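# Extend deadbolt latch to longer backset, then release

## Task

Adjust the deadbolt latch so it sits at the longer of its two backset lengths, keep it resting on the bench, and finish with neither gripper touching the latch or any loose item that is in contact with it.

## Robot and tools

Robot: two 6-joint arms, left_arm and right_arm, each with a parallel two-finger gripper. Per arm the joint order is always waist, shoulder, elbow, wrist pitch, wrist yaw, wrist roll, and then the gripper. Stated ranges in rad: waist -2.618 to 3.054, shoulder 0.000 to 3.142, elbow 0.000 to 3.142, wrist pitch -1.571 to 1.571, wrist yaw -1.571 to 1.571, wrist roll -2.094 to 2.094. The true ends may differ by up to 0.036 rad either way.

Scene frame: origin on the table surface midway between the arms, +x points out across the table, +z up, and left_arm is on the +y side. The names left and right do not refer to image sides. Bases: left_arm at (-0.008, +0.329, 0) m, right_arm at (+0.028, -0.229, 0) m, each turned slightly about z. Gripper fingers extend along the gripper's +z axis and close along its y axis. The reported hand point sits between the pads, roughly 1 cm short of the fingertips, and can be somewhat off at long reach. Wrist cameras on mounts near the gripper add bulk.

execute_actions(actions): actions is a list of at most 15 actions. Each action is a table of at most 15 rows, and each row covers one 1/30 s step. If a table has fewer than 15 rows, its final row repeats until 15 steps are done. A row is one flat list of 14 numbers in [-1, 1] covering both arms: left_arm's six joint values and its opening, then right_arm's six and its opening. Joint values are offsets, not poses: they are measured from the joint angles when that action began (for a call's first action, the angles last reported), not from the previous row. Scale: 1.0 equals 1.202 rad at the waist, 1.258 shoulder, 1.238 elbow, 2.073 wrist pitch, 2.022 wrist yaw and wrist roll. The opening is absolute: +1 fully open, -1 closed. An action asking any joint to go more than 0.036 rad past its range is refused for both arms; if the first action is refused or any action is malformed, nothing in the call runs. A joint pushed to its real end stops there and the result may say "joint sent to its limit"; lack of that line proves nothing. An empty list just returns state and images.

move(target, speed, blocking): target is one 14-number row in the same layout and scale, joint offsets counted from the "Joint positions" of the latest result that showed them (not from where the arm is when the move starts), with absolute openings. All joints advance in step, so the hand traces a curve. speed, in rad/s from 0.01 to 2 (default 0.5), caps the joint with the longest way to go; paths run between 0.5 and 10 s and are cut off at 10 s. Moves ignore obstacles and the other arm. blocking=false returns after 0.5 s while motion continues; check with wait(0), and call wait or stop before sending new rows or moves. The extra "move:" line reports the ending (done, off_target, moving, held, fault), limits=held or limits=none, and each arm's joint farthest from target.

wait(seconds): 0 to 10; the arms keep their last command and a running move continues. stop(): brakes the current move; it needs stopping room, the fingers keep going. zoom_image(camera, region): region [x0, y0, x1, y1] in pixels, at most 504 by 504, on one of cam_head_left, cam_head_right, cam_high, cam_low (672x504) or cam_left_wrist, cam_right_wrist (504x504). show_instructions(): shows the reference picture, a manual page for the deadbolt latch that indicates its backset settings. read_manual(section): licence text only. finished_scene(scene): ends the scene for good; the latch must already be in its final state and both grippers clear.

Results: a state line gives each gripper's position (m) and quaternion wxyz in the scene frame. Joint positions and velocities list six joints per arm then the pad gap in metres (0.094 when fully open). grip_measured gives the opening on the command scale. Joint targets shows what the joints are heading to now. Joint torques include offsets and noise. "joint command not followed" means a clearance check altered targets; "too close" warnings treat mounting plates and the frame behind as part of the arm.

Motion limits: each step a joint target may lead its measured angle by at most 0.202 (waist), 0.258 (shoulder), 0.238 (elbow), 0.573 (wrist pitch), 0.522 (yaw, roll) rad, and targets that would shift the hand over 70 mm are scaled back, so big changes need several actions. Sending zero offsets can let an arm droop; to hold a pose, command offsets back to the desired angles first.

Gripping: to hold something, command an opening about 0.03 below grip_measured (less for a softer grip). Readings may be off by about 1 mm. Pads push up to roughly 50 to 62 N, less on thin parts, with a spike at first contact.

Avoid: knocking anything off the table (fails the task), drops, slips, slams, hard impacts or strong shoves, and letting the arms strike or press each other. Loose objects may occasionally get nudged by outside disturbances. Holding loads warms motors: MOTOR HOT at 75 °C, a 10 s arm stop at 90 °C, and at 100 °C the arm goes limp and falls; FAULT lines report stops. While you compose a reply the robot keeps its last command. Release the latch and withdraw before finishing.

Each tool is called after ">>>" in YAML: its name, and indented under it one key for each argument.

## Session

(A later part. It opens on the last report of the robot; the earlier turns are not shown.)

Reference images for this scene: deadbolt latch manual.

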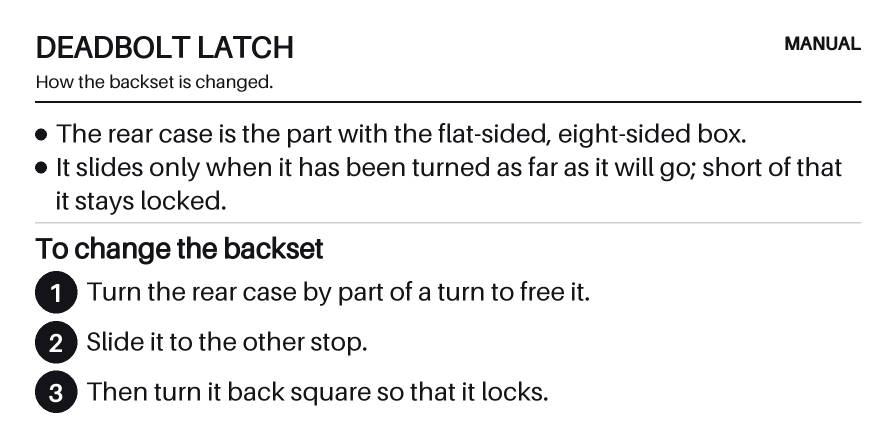

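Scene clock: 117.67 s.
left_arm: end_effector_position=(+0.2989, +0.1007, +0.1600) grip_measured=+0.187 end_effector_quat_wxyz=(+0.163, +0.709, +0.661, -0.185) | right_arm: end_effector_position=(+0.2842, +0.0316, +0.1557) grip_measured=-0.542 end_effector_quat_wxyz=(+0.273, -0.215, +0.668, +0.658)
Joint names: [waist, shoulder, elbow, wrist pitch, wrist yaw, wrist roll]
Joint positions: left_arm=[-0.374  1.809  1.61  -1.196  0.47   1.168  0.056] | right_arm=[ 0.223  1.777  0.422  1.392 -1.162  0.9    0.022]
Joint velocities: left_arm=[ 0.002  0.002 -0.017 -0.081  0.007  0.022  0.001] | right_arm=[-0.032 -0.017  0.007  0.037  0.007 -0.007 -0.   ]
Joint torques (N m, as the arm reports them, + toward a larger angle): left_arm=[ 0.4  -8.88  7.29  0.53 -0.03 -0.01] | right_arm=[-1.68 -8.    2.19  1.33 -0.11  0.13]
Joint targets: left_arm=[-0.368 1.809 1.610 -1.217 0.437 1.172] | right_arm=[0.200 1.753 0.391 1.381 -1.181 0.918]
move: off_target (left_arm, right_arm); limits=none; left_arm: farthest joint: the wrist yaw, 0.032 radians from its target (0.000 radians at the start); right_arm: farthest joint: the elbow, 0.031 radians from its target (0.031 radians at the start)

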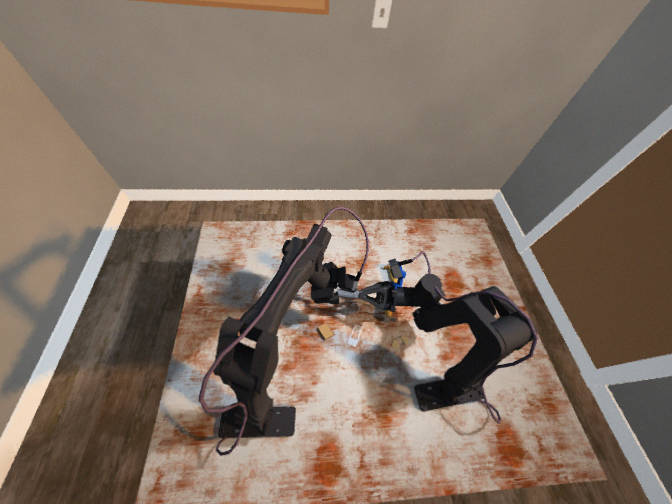

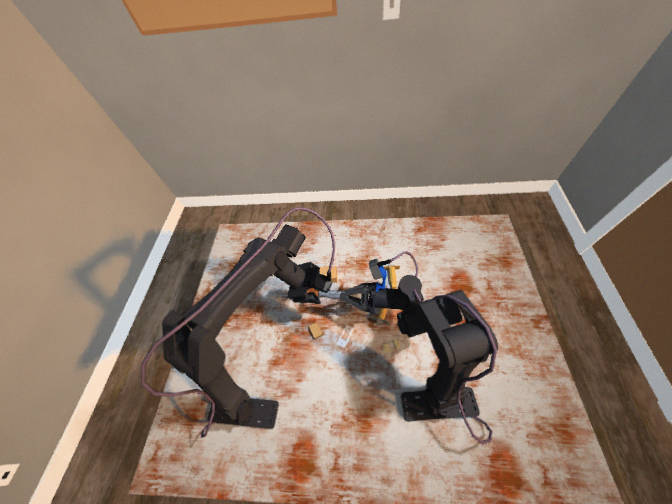

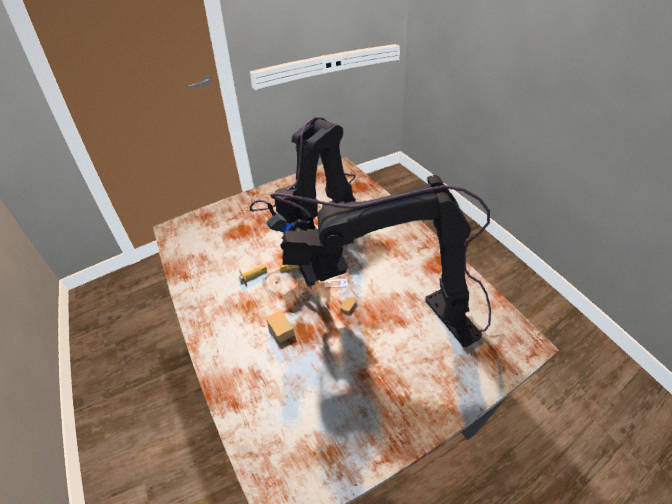

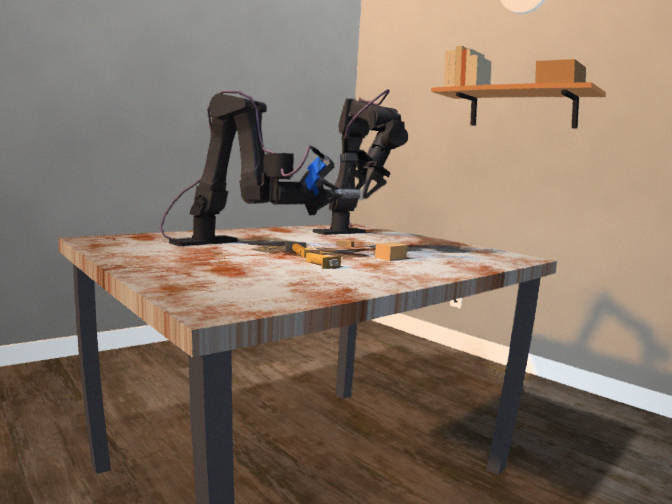

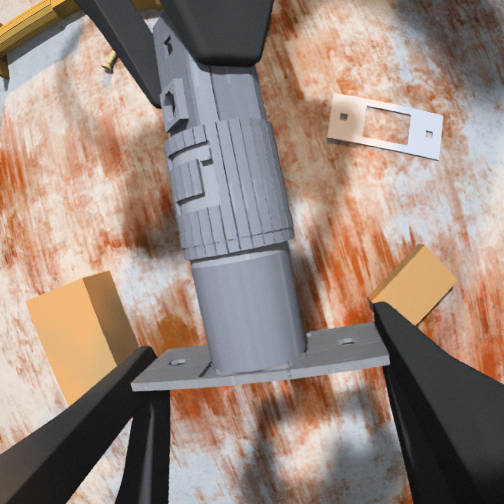

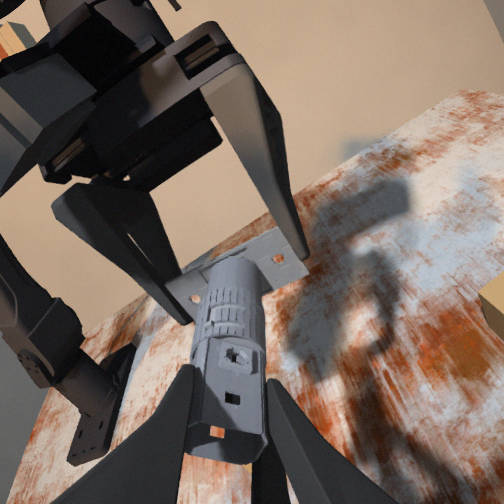

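Resist with left wrist.

>>> move:
  target: [0.012,0,0,-0.032,-0.055,0.003,0.14,-0.035,-0.015,-0.04,-0.01,-0.014,0.012,-0.58]
  speed: 0.08

Scene clock: 122.70 s.
left_arm: end_effector_position=(+0.2985, +0.1064, +0.1570) grip_measured=+0.187 end_effector_quat_wxyz=(+0.151, +0.710, +0.666, -0.173) | right_arm: end_effector_position=(+0.2826, +0.0275, +0.1515) grip_measured=-0.542 end_effector_quat_wxyz=(+0.266, -0.209, +0.673, +0.658)
Joint names: [waist, shoulder, elbow, wrist pitch, wrist yaw, wrist roll]
Joint positions: left_arm=[-0.374  1.809  1.61  -1.21   0.438  1.167  0.056] | right_arm=[ 0.21   1.777  0.409  1.386 -1.173  0.902  0.022]
Joint velocities: left_arm=[-0.002  0.007 -0.007 -0.066 -0.007  0.051  0.   ] | right_arm=[-0.012  0.002 -0.012 -0.081  0.022 -0.022 -0.001]
Joint torques (N m, as the arm reports them, + toward a larger angle): left_arm=[ 1.1  -8.91  7.21  0.17 -0.46  0.04] | right_arm=[-1.98 -7.4   1.82  1.24 -0.08  0.26]
Joint targets: left_arm=[-0.359 1.809 1.610 -1.262 0.358 1.174] | right_arm=[0.181 1.759 0.373 1.371 -1.190 0.925]
move: off_target (left_arm, right_arm); limits=none; left_arm: farthest joint: the wrist yaw, 0.079 radians from its target (0.111 radians at the start); right_arm: farthest joint: the elbow, 0.037 radians from its target (0.050 radians at the start)

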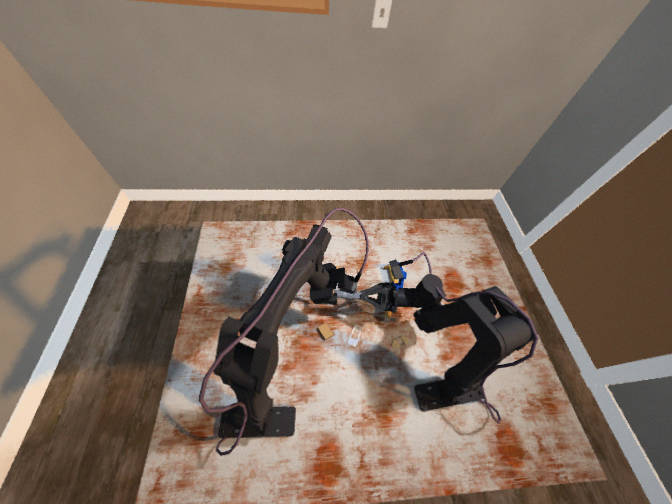

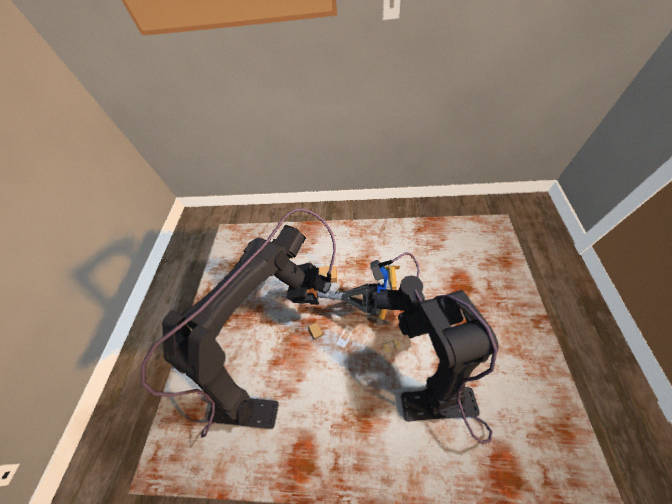

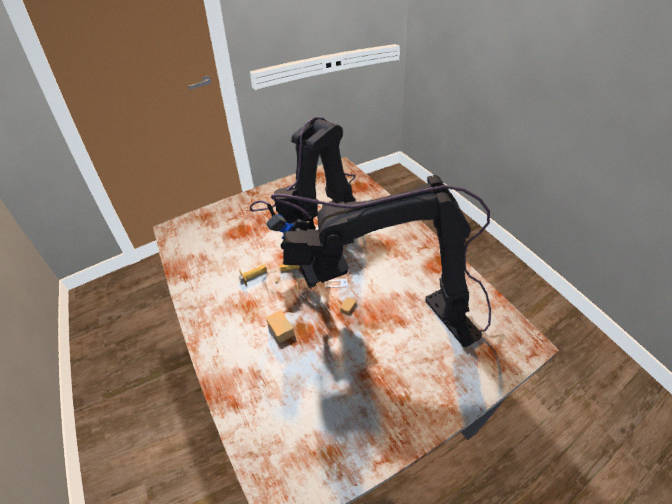

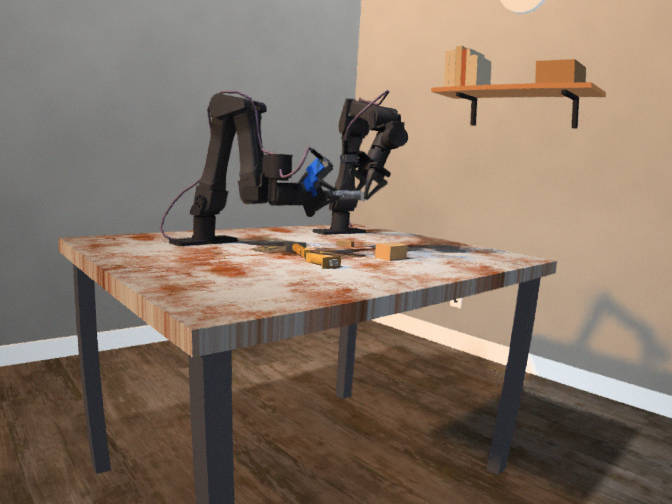

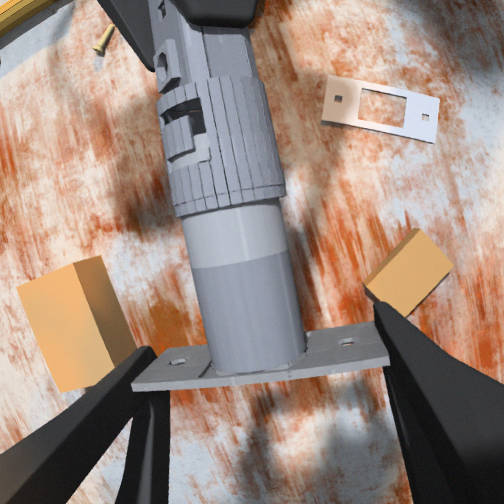

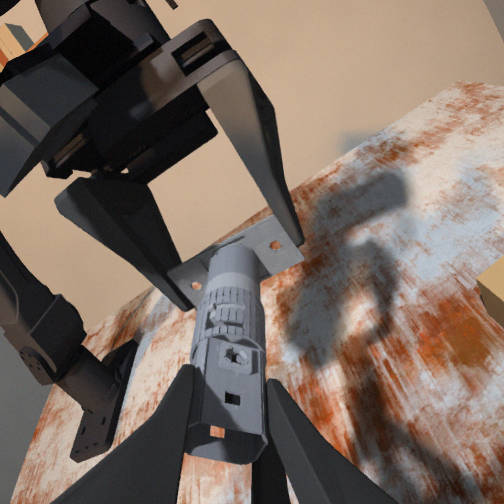

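>>> execute_actions:
  actions:
    - [[0.012,0,0,-0.025,-0.041,0.003,0.14,-0.025,-0.014,-0.028,-0.007,-0.008,0,-0.58],[0.012,0,0,-0.025,-0.041,0.003,0.14,-0.025,-0.014,-0.028,-0.007,-0.008,-0.01,-0.58],[0.012,0,0,-0.025,-0.041,0.003,0.14,-0.025,-0.014,-0.028,-0.007,-0.008,-0.02,-0.58],[0.012,0,0,-0.025,-0.041,0.003,0.14,-0.025,-0.014,-0.028,-0.007,-0.008,-0.03,-0.58],[0.012,0,0,-0.025,-0.041,0.003,0.14,-0.025,-0.014,-0.028,-0.007,-0.008,-0.04,-0.58],[0.012,0,0,-0.025,-0.041,0.003,0.14,-0.025,-0.014,-0.028,-0.007,-0.008,-0.05,-0.58],[0.012,0,0,-0.025,-0.041,0.003,0.14,-0.025,-0.014,-0.028,-0.007,-0.008,-0.06,-0.58],[0.012,0,0,-0.025,-0.041,0.003,0.14,-0.025,-0.014,-0.028,-0.007,-0.008,-0.07,-0.58],[0.012,0,0,-0.025,-0.041,0.003,0.14,-0.025,-0.014,-0.028,-0.007,-0.008,-0.08,-0.58]]

Scene clock: 134.33 s.
left_arm: end_effector_position=(+0.2982, +0.1065, +0.1568) grip_measured=+0.187 end_effector_quat_wxyz=(+0.151, +0.710, +0.666, -0.173) | right_arm: end_effector_position=(+0.2826, +0.0275, +0.1515) grip_measured=-0.542 end_effector_quat_wxyz=(+0.307, -0.252, +0.658, +0.640)
Joint names: [waist, shoulder, elbow, wrist pitch, wrist yaw, wrist roll]
Joint positions: left_arm=[-0.375  1.809  1.61  -1.212  0.436  1.167  0.056] | right_arm=[ 0.21   1.777  0.409  1.386 -1.173  0.774  0.022]
Joint velocities: left_arm=[-0.002  0.017  0.002  0.037 -0.066  0.007  0.   ] | right_arm=[-0.002 -0.017 -0.022  0.007  0.037 -0.168  0.   ]
Joint torques (N m, as the arm reports them, + toward a larger angle): left_arm=[ 1.09 -8.87  7.23  0.19 -0.48  0.01] | right_arm=[-2.1  -7.17  1.79  1.33 -0.15 -0.19]
Joint targets: left_arm=[-0.360 1.809 1.610 -1.262 0.355 1.173] | right_arm=[0.180 1.760 0.374 1.372 -1.190 0.740]

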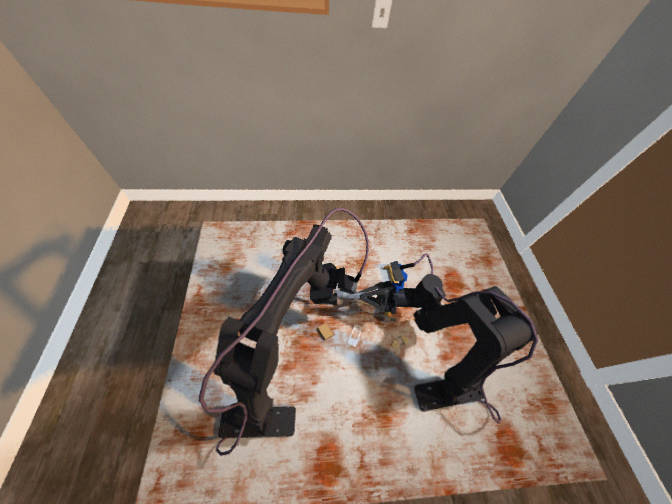

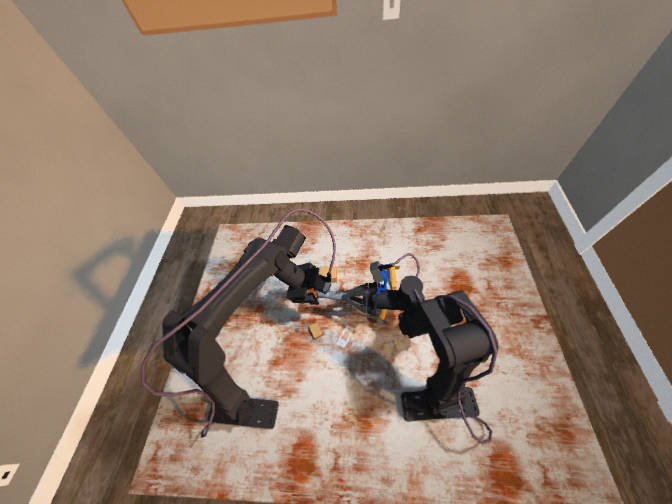

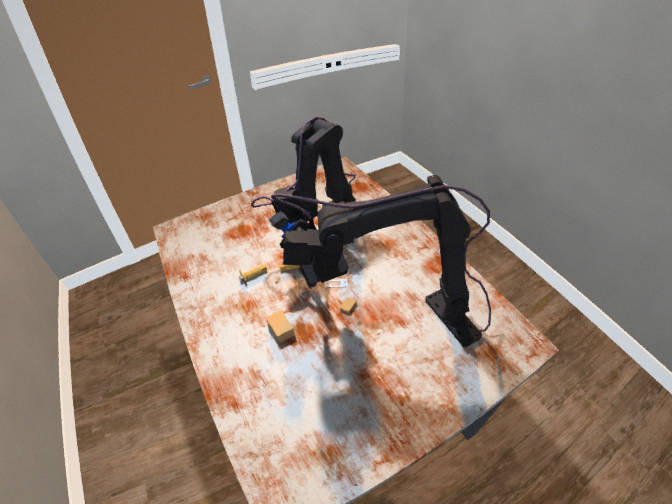

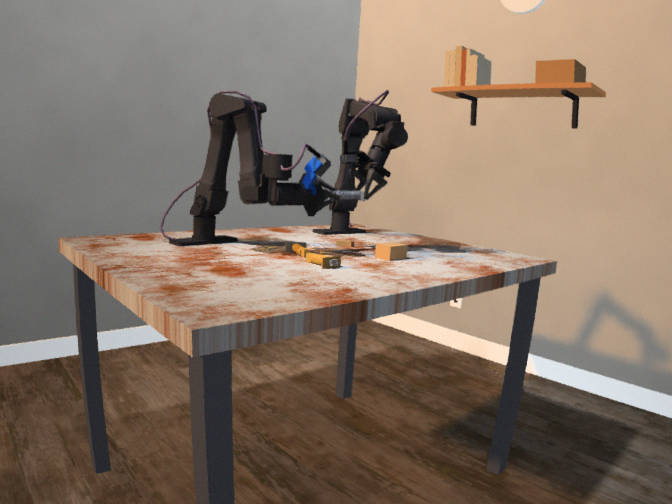

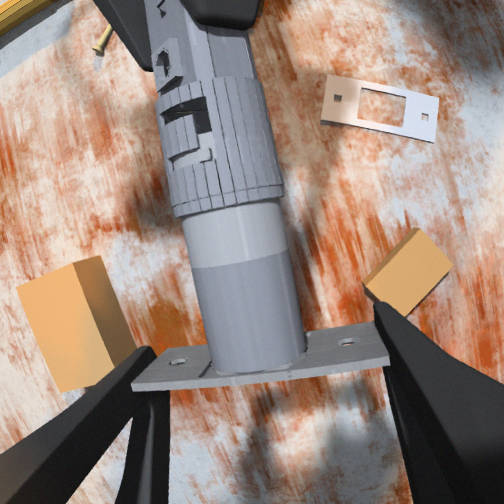

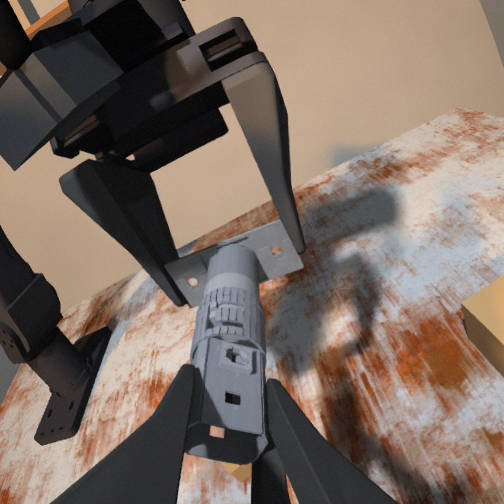

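>>> move:
  target: [0,0,0,0,0,0,0.14,0,0,0,0,0,-0.39,-0.58]
  speed: 0.45

Scene clock: 141.40 s.
left_arm: end_effector_position=(+0.2991, +0.1052, +0.1573) grip_measured=+0.187 end_effector_quat_wxyz=(+0.154, +0.710, +0.665, -0.173) | right_arm: end_effector_position=(+0.2826, +0.0275, +0.1515) grip_measured=-0.541 end_effector_quat_wxyz=(+0.523, -0.479, +0.517, +0.479)
Joint names: [waist, shoulder, elbow, wrist pitch, wrist yaw, wrist roll]
Joint positions: left_arm=[-0.376  1.809  1.61  -1.205  0.439  1.167  0.056] | right_arm=[ 0.21   1.777  0.409  1.386 -1.173  0.01   0.022]
Joint velocities: left_arm=[-0.002 -0.002 -0.002  0.007 -0.125 -0.007 -0.   ] | right_arm=[-0.007  0.007 -0.007 -0.066 -0.007 -0.007 -0.   ]
Joint torques (N m, as the arm reports them, + toward a larger angle): left_arm=[ 0.06 -8.9   7.22  0.65  0.18 -0.03] | right_arm=[-0.01 -6.18  4.6   1.44  0.02 -0.26]
Joint targets: left_arm=[-0.375 1.809 1.610 -1.212 0.436 1.167] | right_arm=[0.209 1.777 0.409 1.386 -1.173 -0.015]
move: off_target (right_arm); limits=none; left_arm: farthest joint: the wrist pitch, 0.007 radians from its target (0.000 radians at the start); right_arm: farthest joint: the wrist roll, 0.025 radians from its target (0.771 radians at the start)

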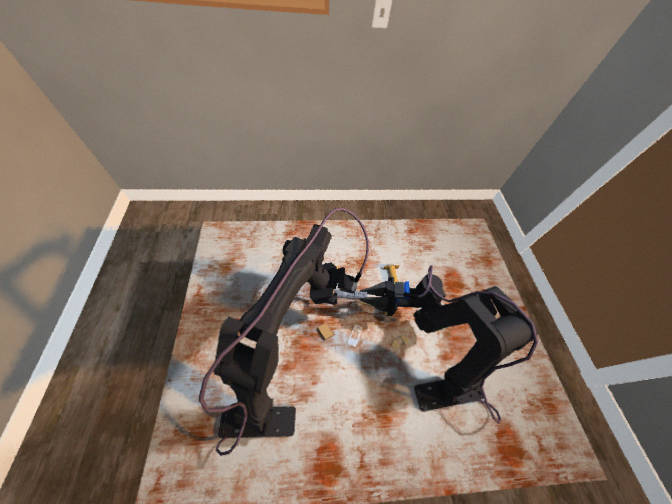

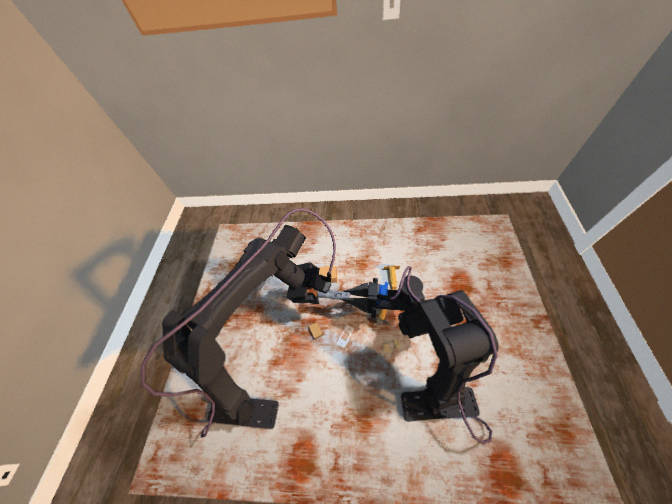

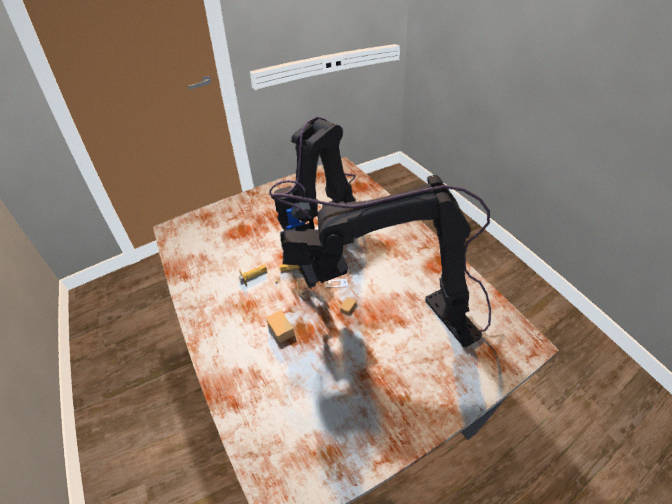

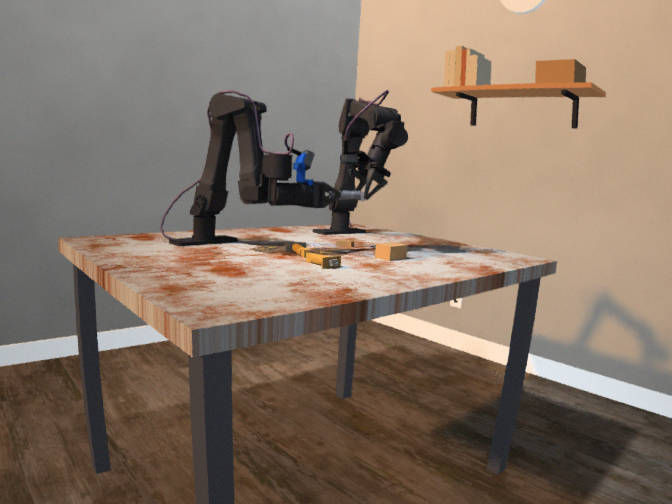

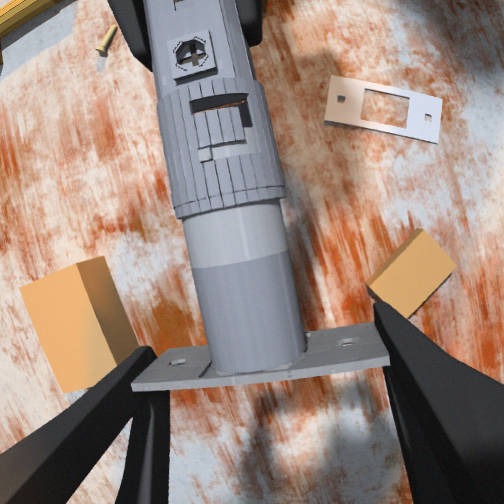

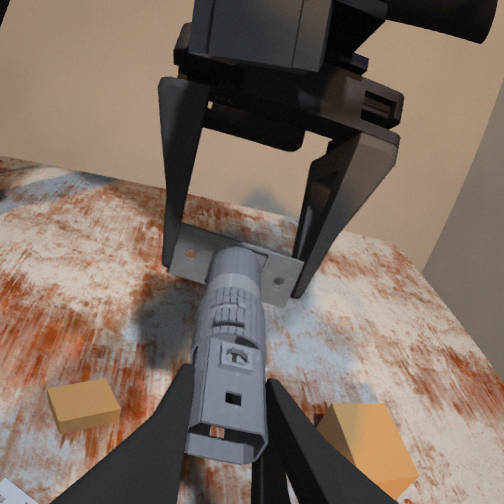

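>>> execute_actions:
  actions:
    - [[0,0,0,0,0.005,0,0.14,0,0,0,0,0,0,0.3]]

>>> move:
  target: [0,0,0,0,0.005,0,0.14,-0.23,-0.06,0,-0.035,-0.135,0,0.3]
  speed: 0.4

>>> move:
  target: [0,0.145,-0.22,0.215,0.005,0,0.14,-0.35,0,0,0,0,0,0.3]
  speed: 0.4

Scene clock: 152.97 s.
left_arm: end_effector_position=(+0.2995, +0.1058, +0.1570) grip_measured=+0.187 end_effector_quat_wxyz=(+0.153, +0.710, +0.665, -0.171) | right_arm: end_effector_position=(+0.2826, +0.0275, +0.1519) grip_measured=+0.298 end_effector_quat_wxyz=(+0.524, -0.479, +0.516, +0.479)
Joint names: [waist, shoulder, elbow, wrist pitch, wrist yaw, wrist roll]
Joint positions: left_arm=[-0.376  1.809  1.61  -1.205  0.435  1.167  0.056] | right_arm=[ 0.21   1.777  0.409  1.389 -1.173  0.01   0.061]
Joint velocities: left_arm=[-0.017 -0.007  0.012  0.037 -0.037  0.095  0.001] | right_arm=[-0.007  0.002  0.012 -0.022 -0.022  0.007 -0.   ]
Joint torques (N m, as the arm reports them, + toward a larger angle): left_arm=[-0.06 -8.93  7.29  0.72  0.32 -0.04] | right_arm=[ 0.04 -6.05  4.82  1.41  0.    0.05]
Joint targets: left_arm=[-0.376 1.809 1.610 -1.205 0.448 1.167] | right_arm=[0.210 1.777 0.409 1.386 -1.173 0.010]

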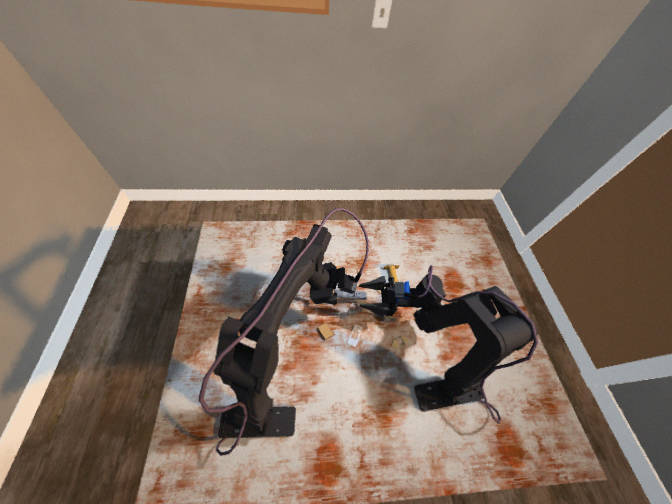

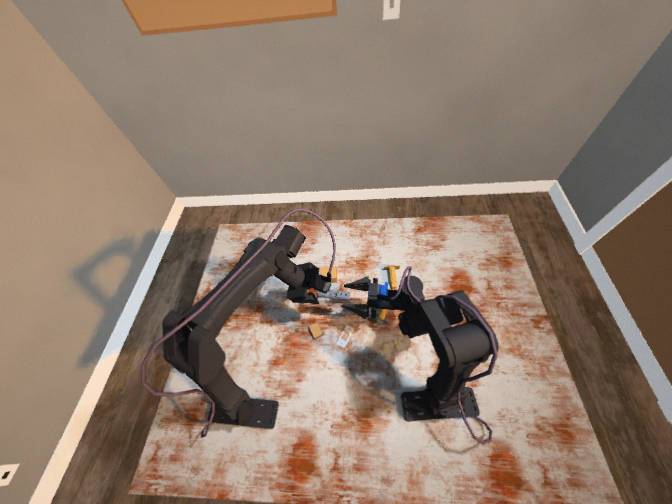

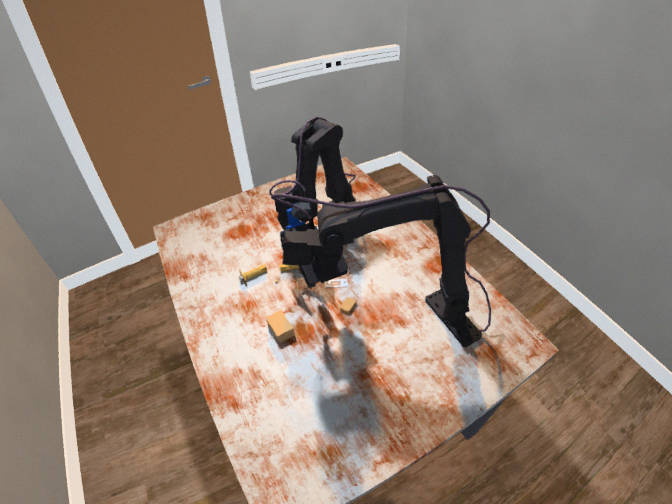

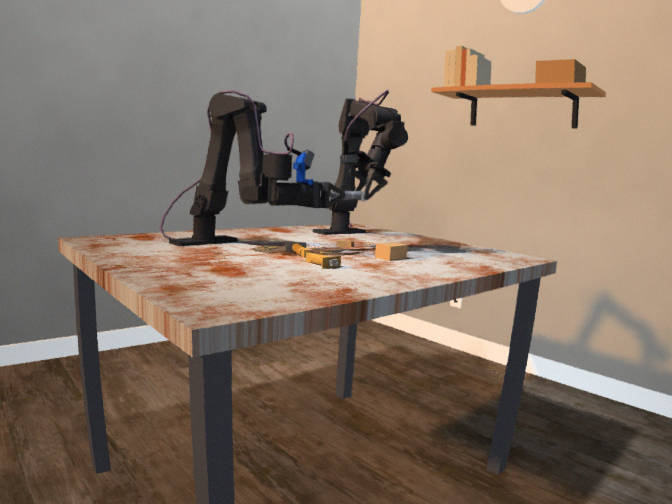

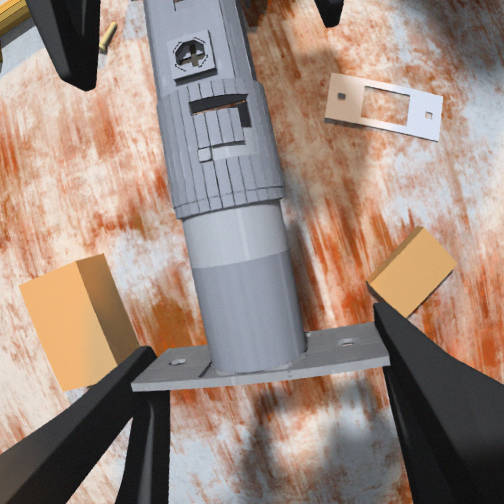

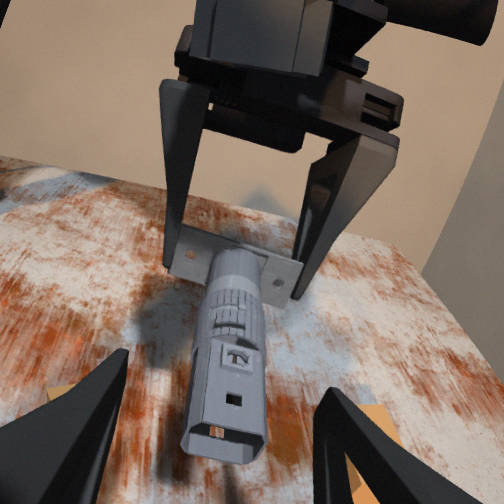

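Scene clock: 154.40 s.
left_arm: end_effector_position=(+0.3003, +0.1071, +0.1563) grip_measured=+0.187 end_effector_quat_wxyz=(+0.152, +0.711, +0.666, -0.167) | right_arm: end_effector_position=(+0.2944, -0.0392, +0.1612) grip_measured=+0.298 end_effector_quat_wxyz=(+0.528, -0.481, +0.516, +0.472)
Joint names: [waist, shoulder, elbow, wrist pitch, wrist yaw, wrist roll]
Joint positions: left_arm=[-0.376  1.809  1.61  -1.205  0.425  1.167  0.056] | right_arm=[-0.059  1.721  0.409  1.344 -1.434  0.01   0.061]
Joint velocities: left_arm=[ 0.002 -0.007 -0.002 -0.007 -0.081  0.007  0.001] | right_arm=[-0.007  0.007  0.002  0.007  0.007  0.037  0.001]
Joint torques (N m, as the arm reports them, + toward a larger angle): left_arm=[-0.03 -8.91  7.24  0.72  0.36 -0.05] | right_arm=[-0.49 -7.04  4.91  0.94 -0.1   0.04]
Joint targets: left_arm=[-0.376 1.809 1.610 -1.205 0.445 1.167] | right_arm=[-0.067 1.702 0.409 1.316 -1.446 0.010]
move: off_target (right_arm); limits=none; left_arm: farthest joint: the wrist yaw, 0.020 radians from its target (0.010 radians at the start); right_arm: farthest joint: the wrist pitch, 0.027 radians from its target (0.072 radians at the start)

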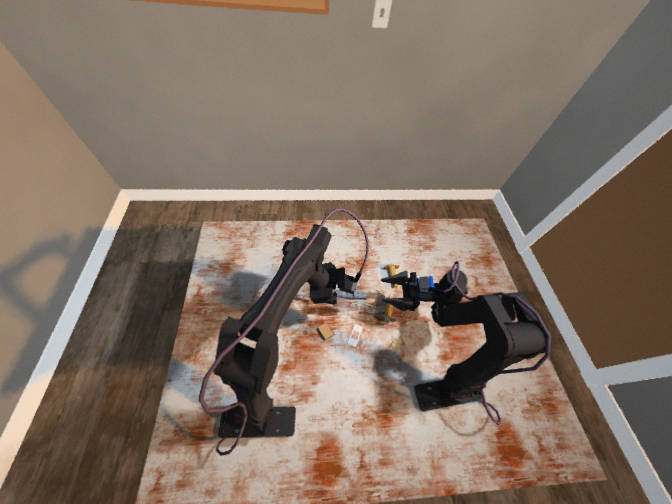

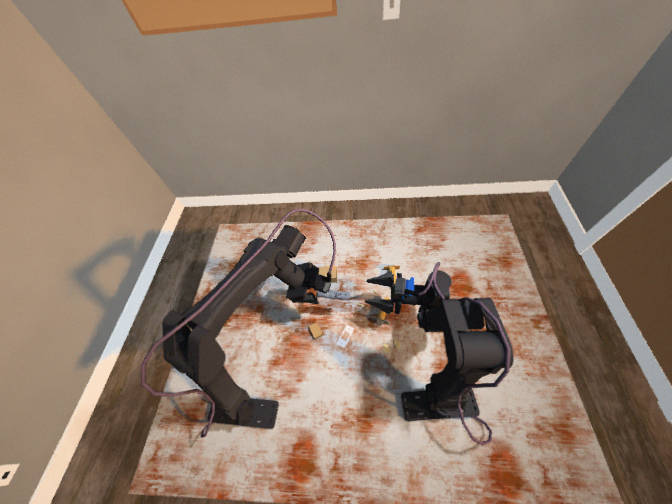

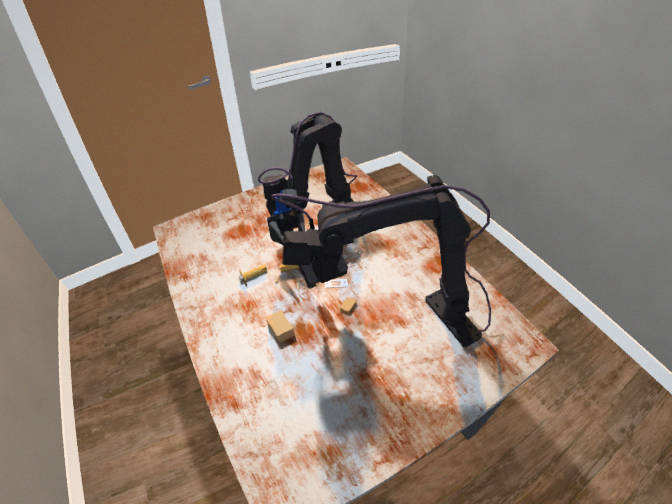

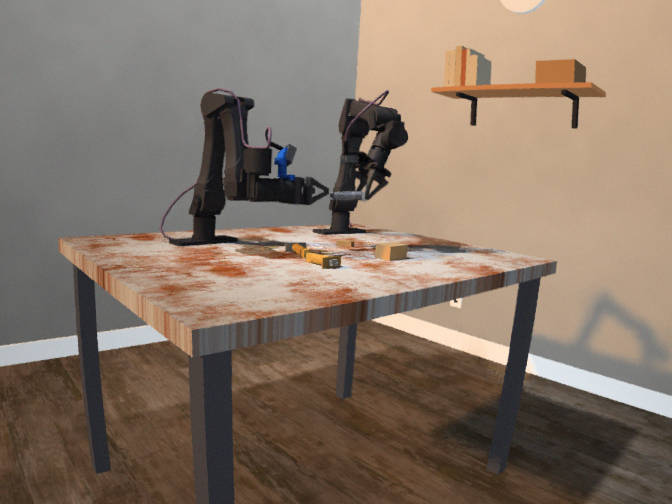

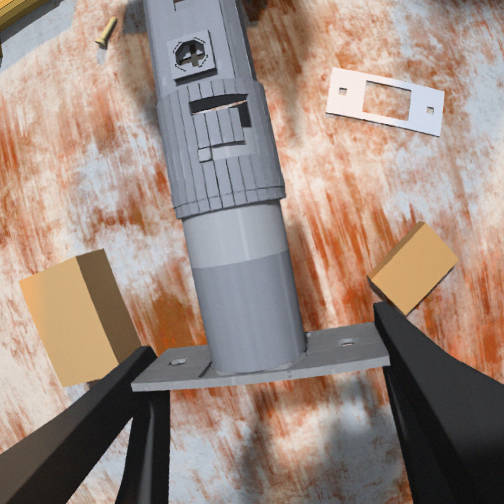

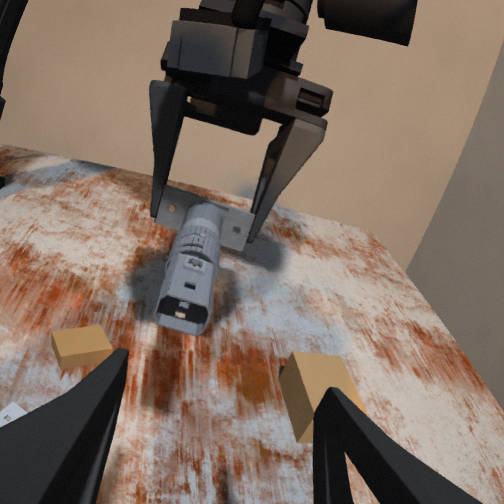

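Scene clock: 156.23 s.
left_arm: end_effector_position=(+0.3217, +0.0990, +0.0289) grip_measured=+0.187 end_effector_quat_wxyz=(+0.145, +0.711, +0.668, -0.165) | right_arm: end_effector_position=(+0.3483, -0.1621, +0.1615) grip_measured=+0.298 end_effector_quat_wxyz=(+0.615, -0.366, +0.603, +0.353)
Joint names: [waist, shoulder, elbow, wrist pitch, wrist yaw, wrist roll]
Joint positions: left_arm=[-0.376  1.993  1.344 -0.766  0.416  1.167  0.056] | right_arm=[-0.472  1.721  0.409  1.346 -1.434  0.01   0.061]
Joint velocities: left_arm=[-0.002 -0.027 -0.002  0.022  0.022  0.007 -0.001] | right_arm=[ 0.002  0.022 -0.002 -0.022 -0.007  0.051 -0.   ]
Joint torques (N m, as the arm reports them, + toward a larger angle): left_arm=[ -0.05 -10.36   6.26   0.75   0.35  -0.04] | right_arm=[-0.57 -5.81  4.95  1.22  0.03 -0.02]
Joint targets: left_arm=[-0.376 1.992 1.338 -0.759 0.436 1.167] | right_arm=[-0.480 1.721 0.409 1.344 -1.434 0.010]
move: done; limits=none; left_arm: farthest joint: the wrist yaw, 0.019 radians from its target (0.010 radians at the start); right_arm: farthest joint: the waist, 0.008 radians from its target (0.421 radians at the start)

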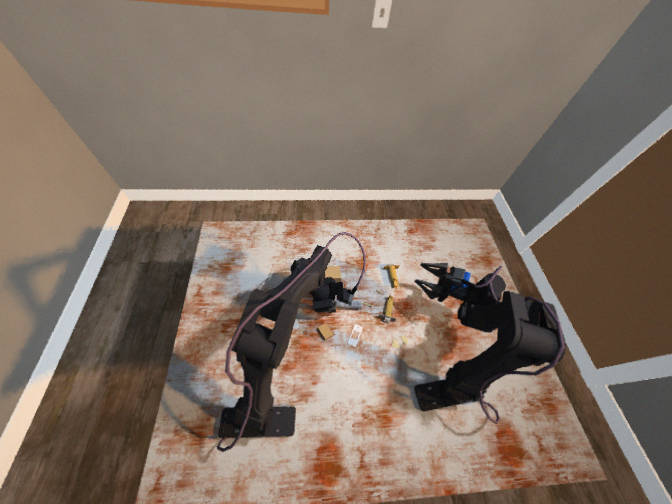

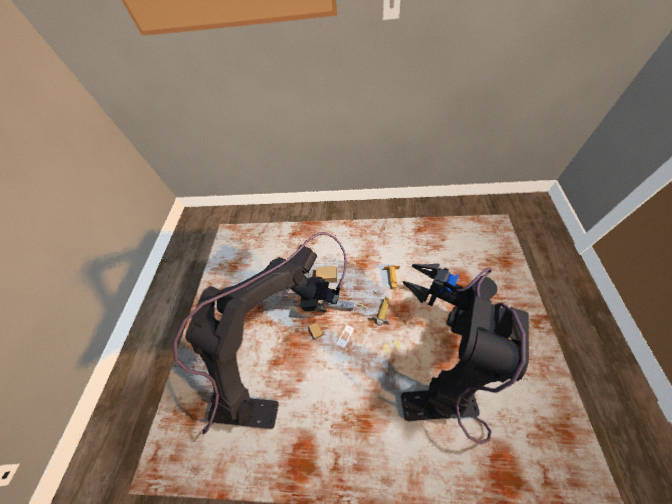

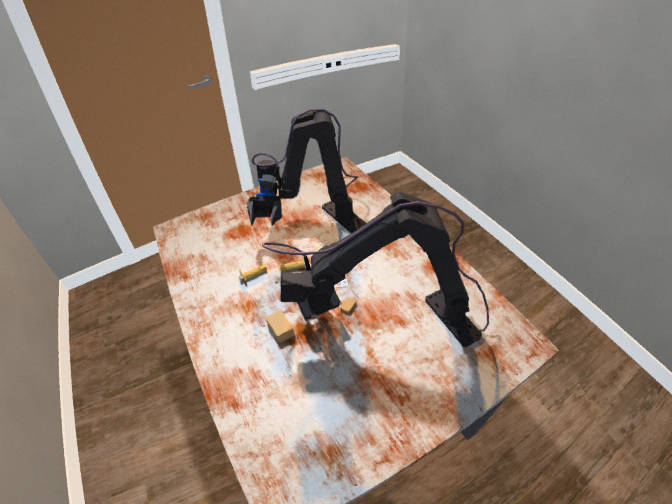

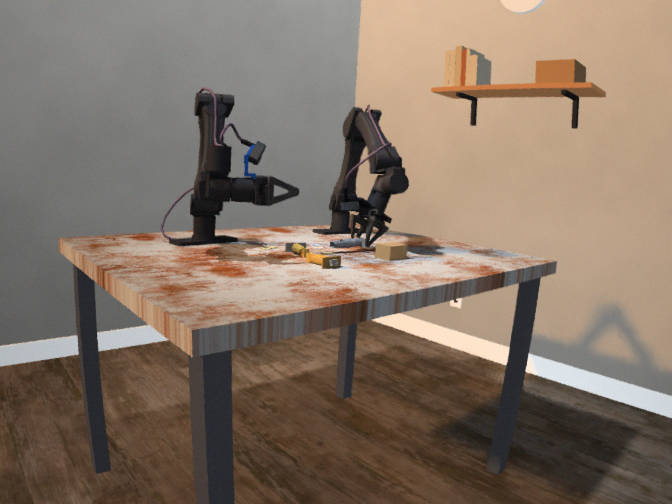

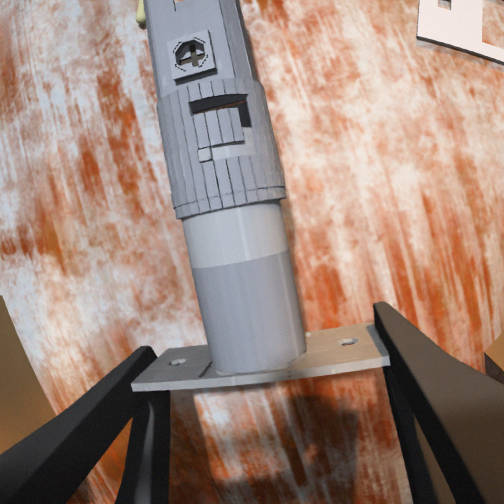

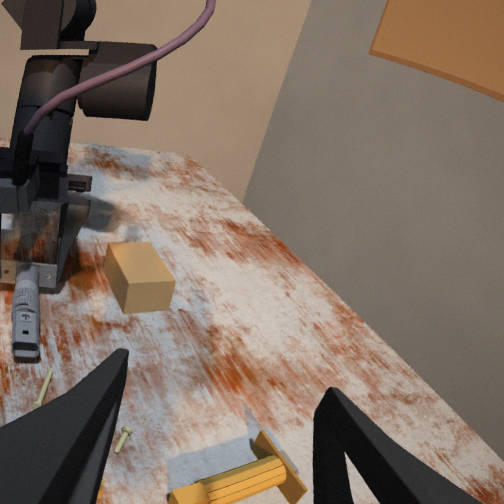

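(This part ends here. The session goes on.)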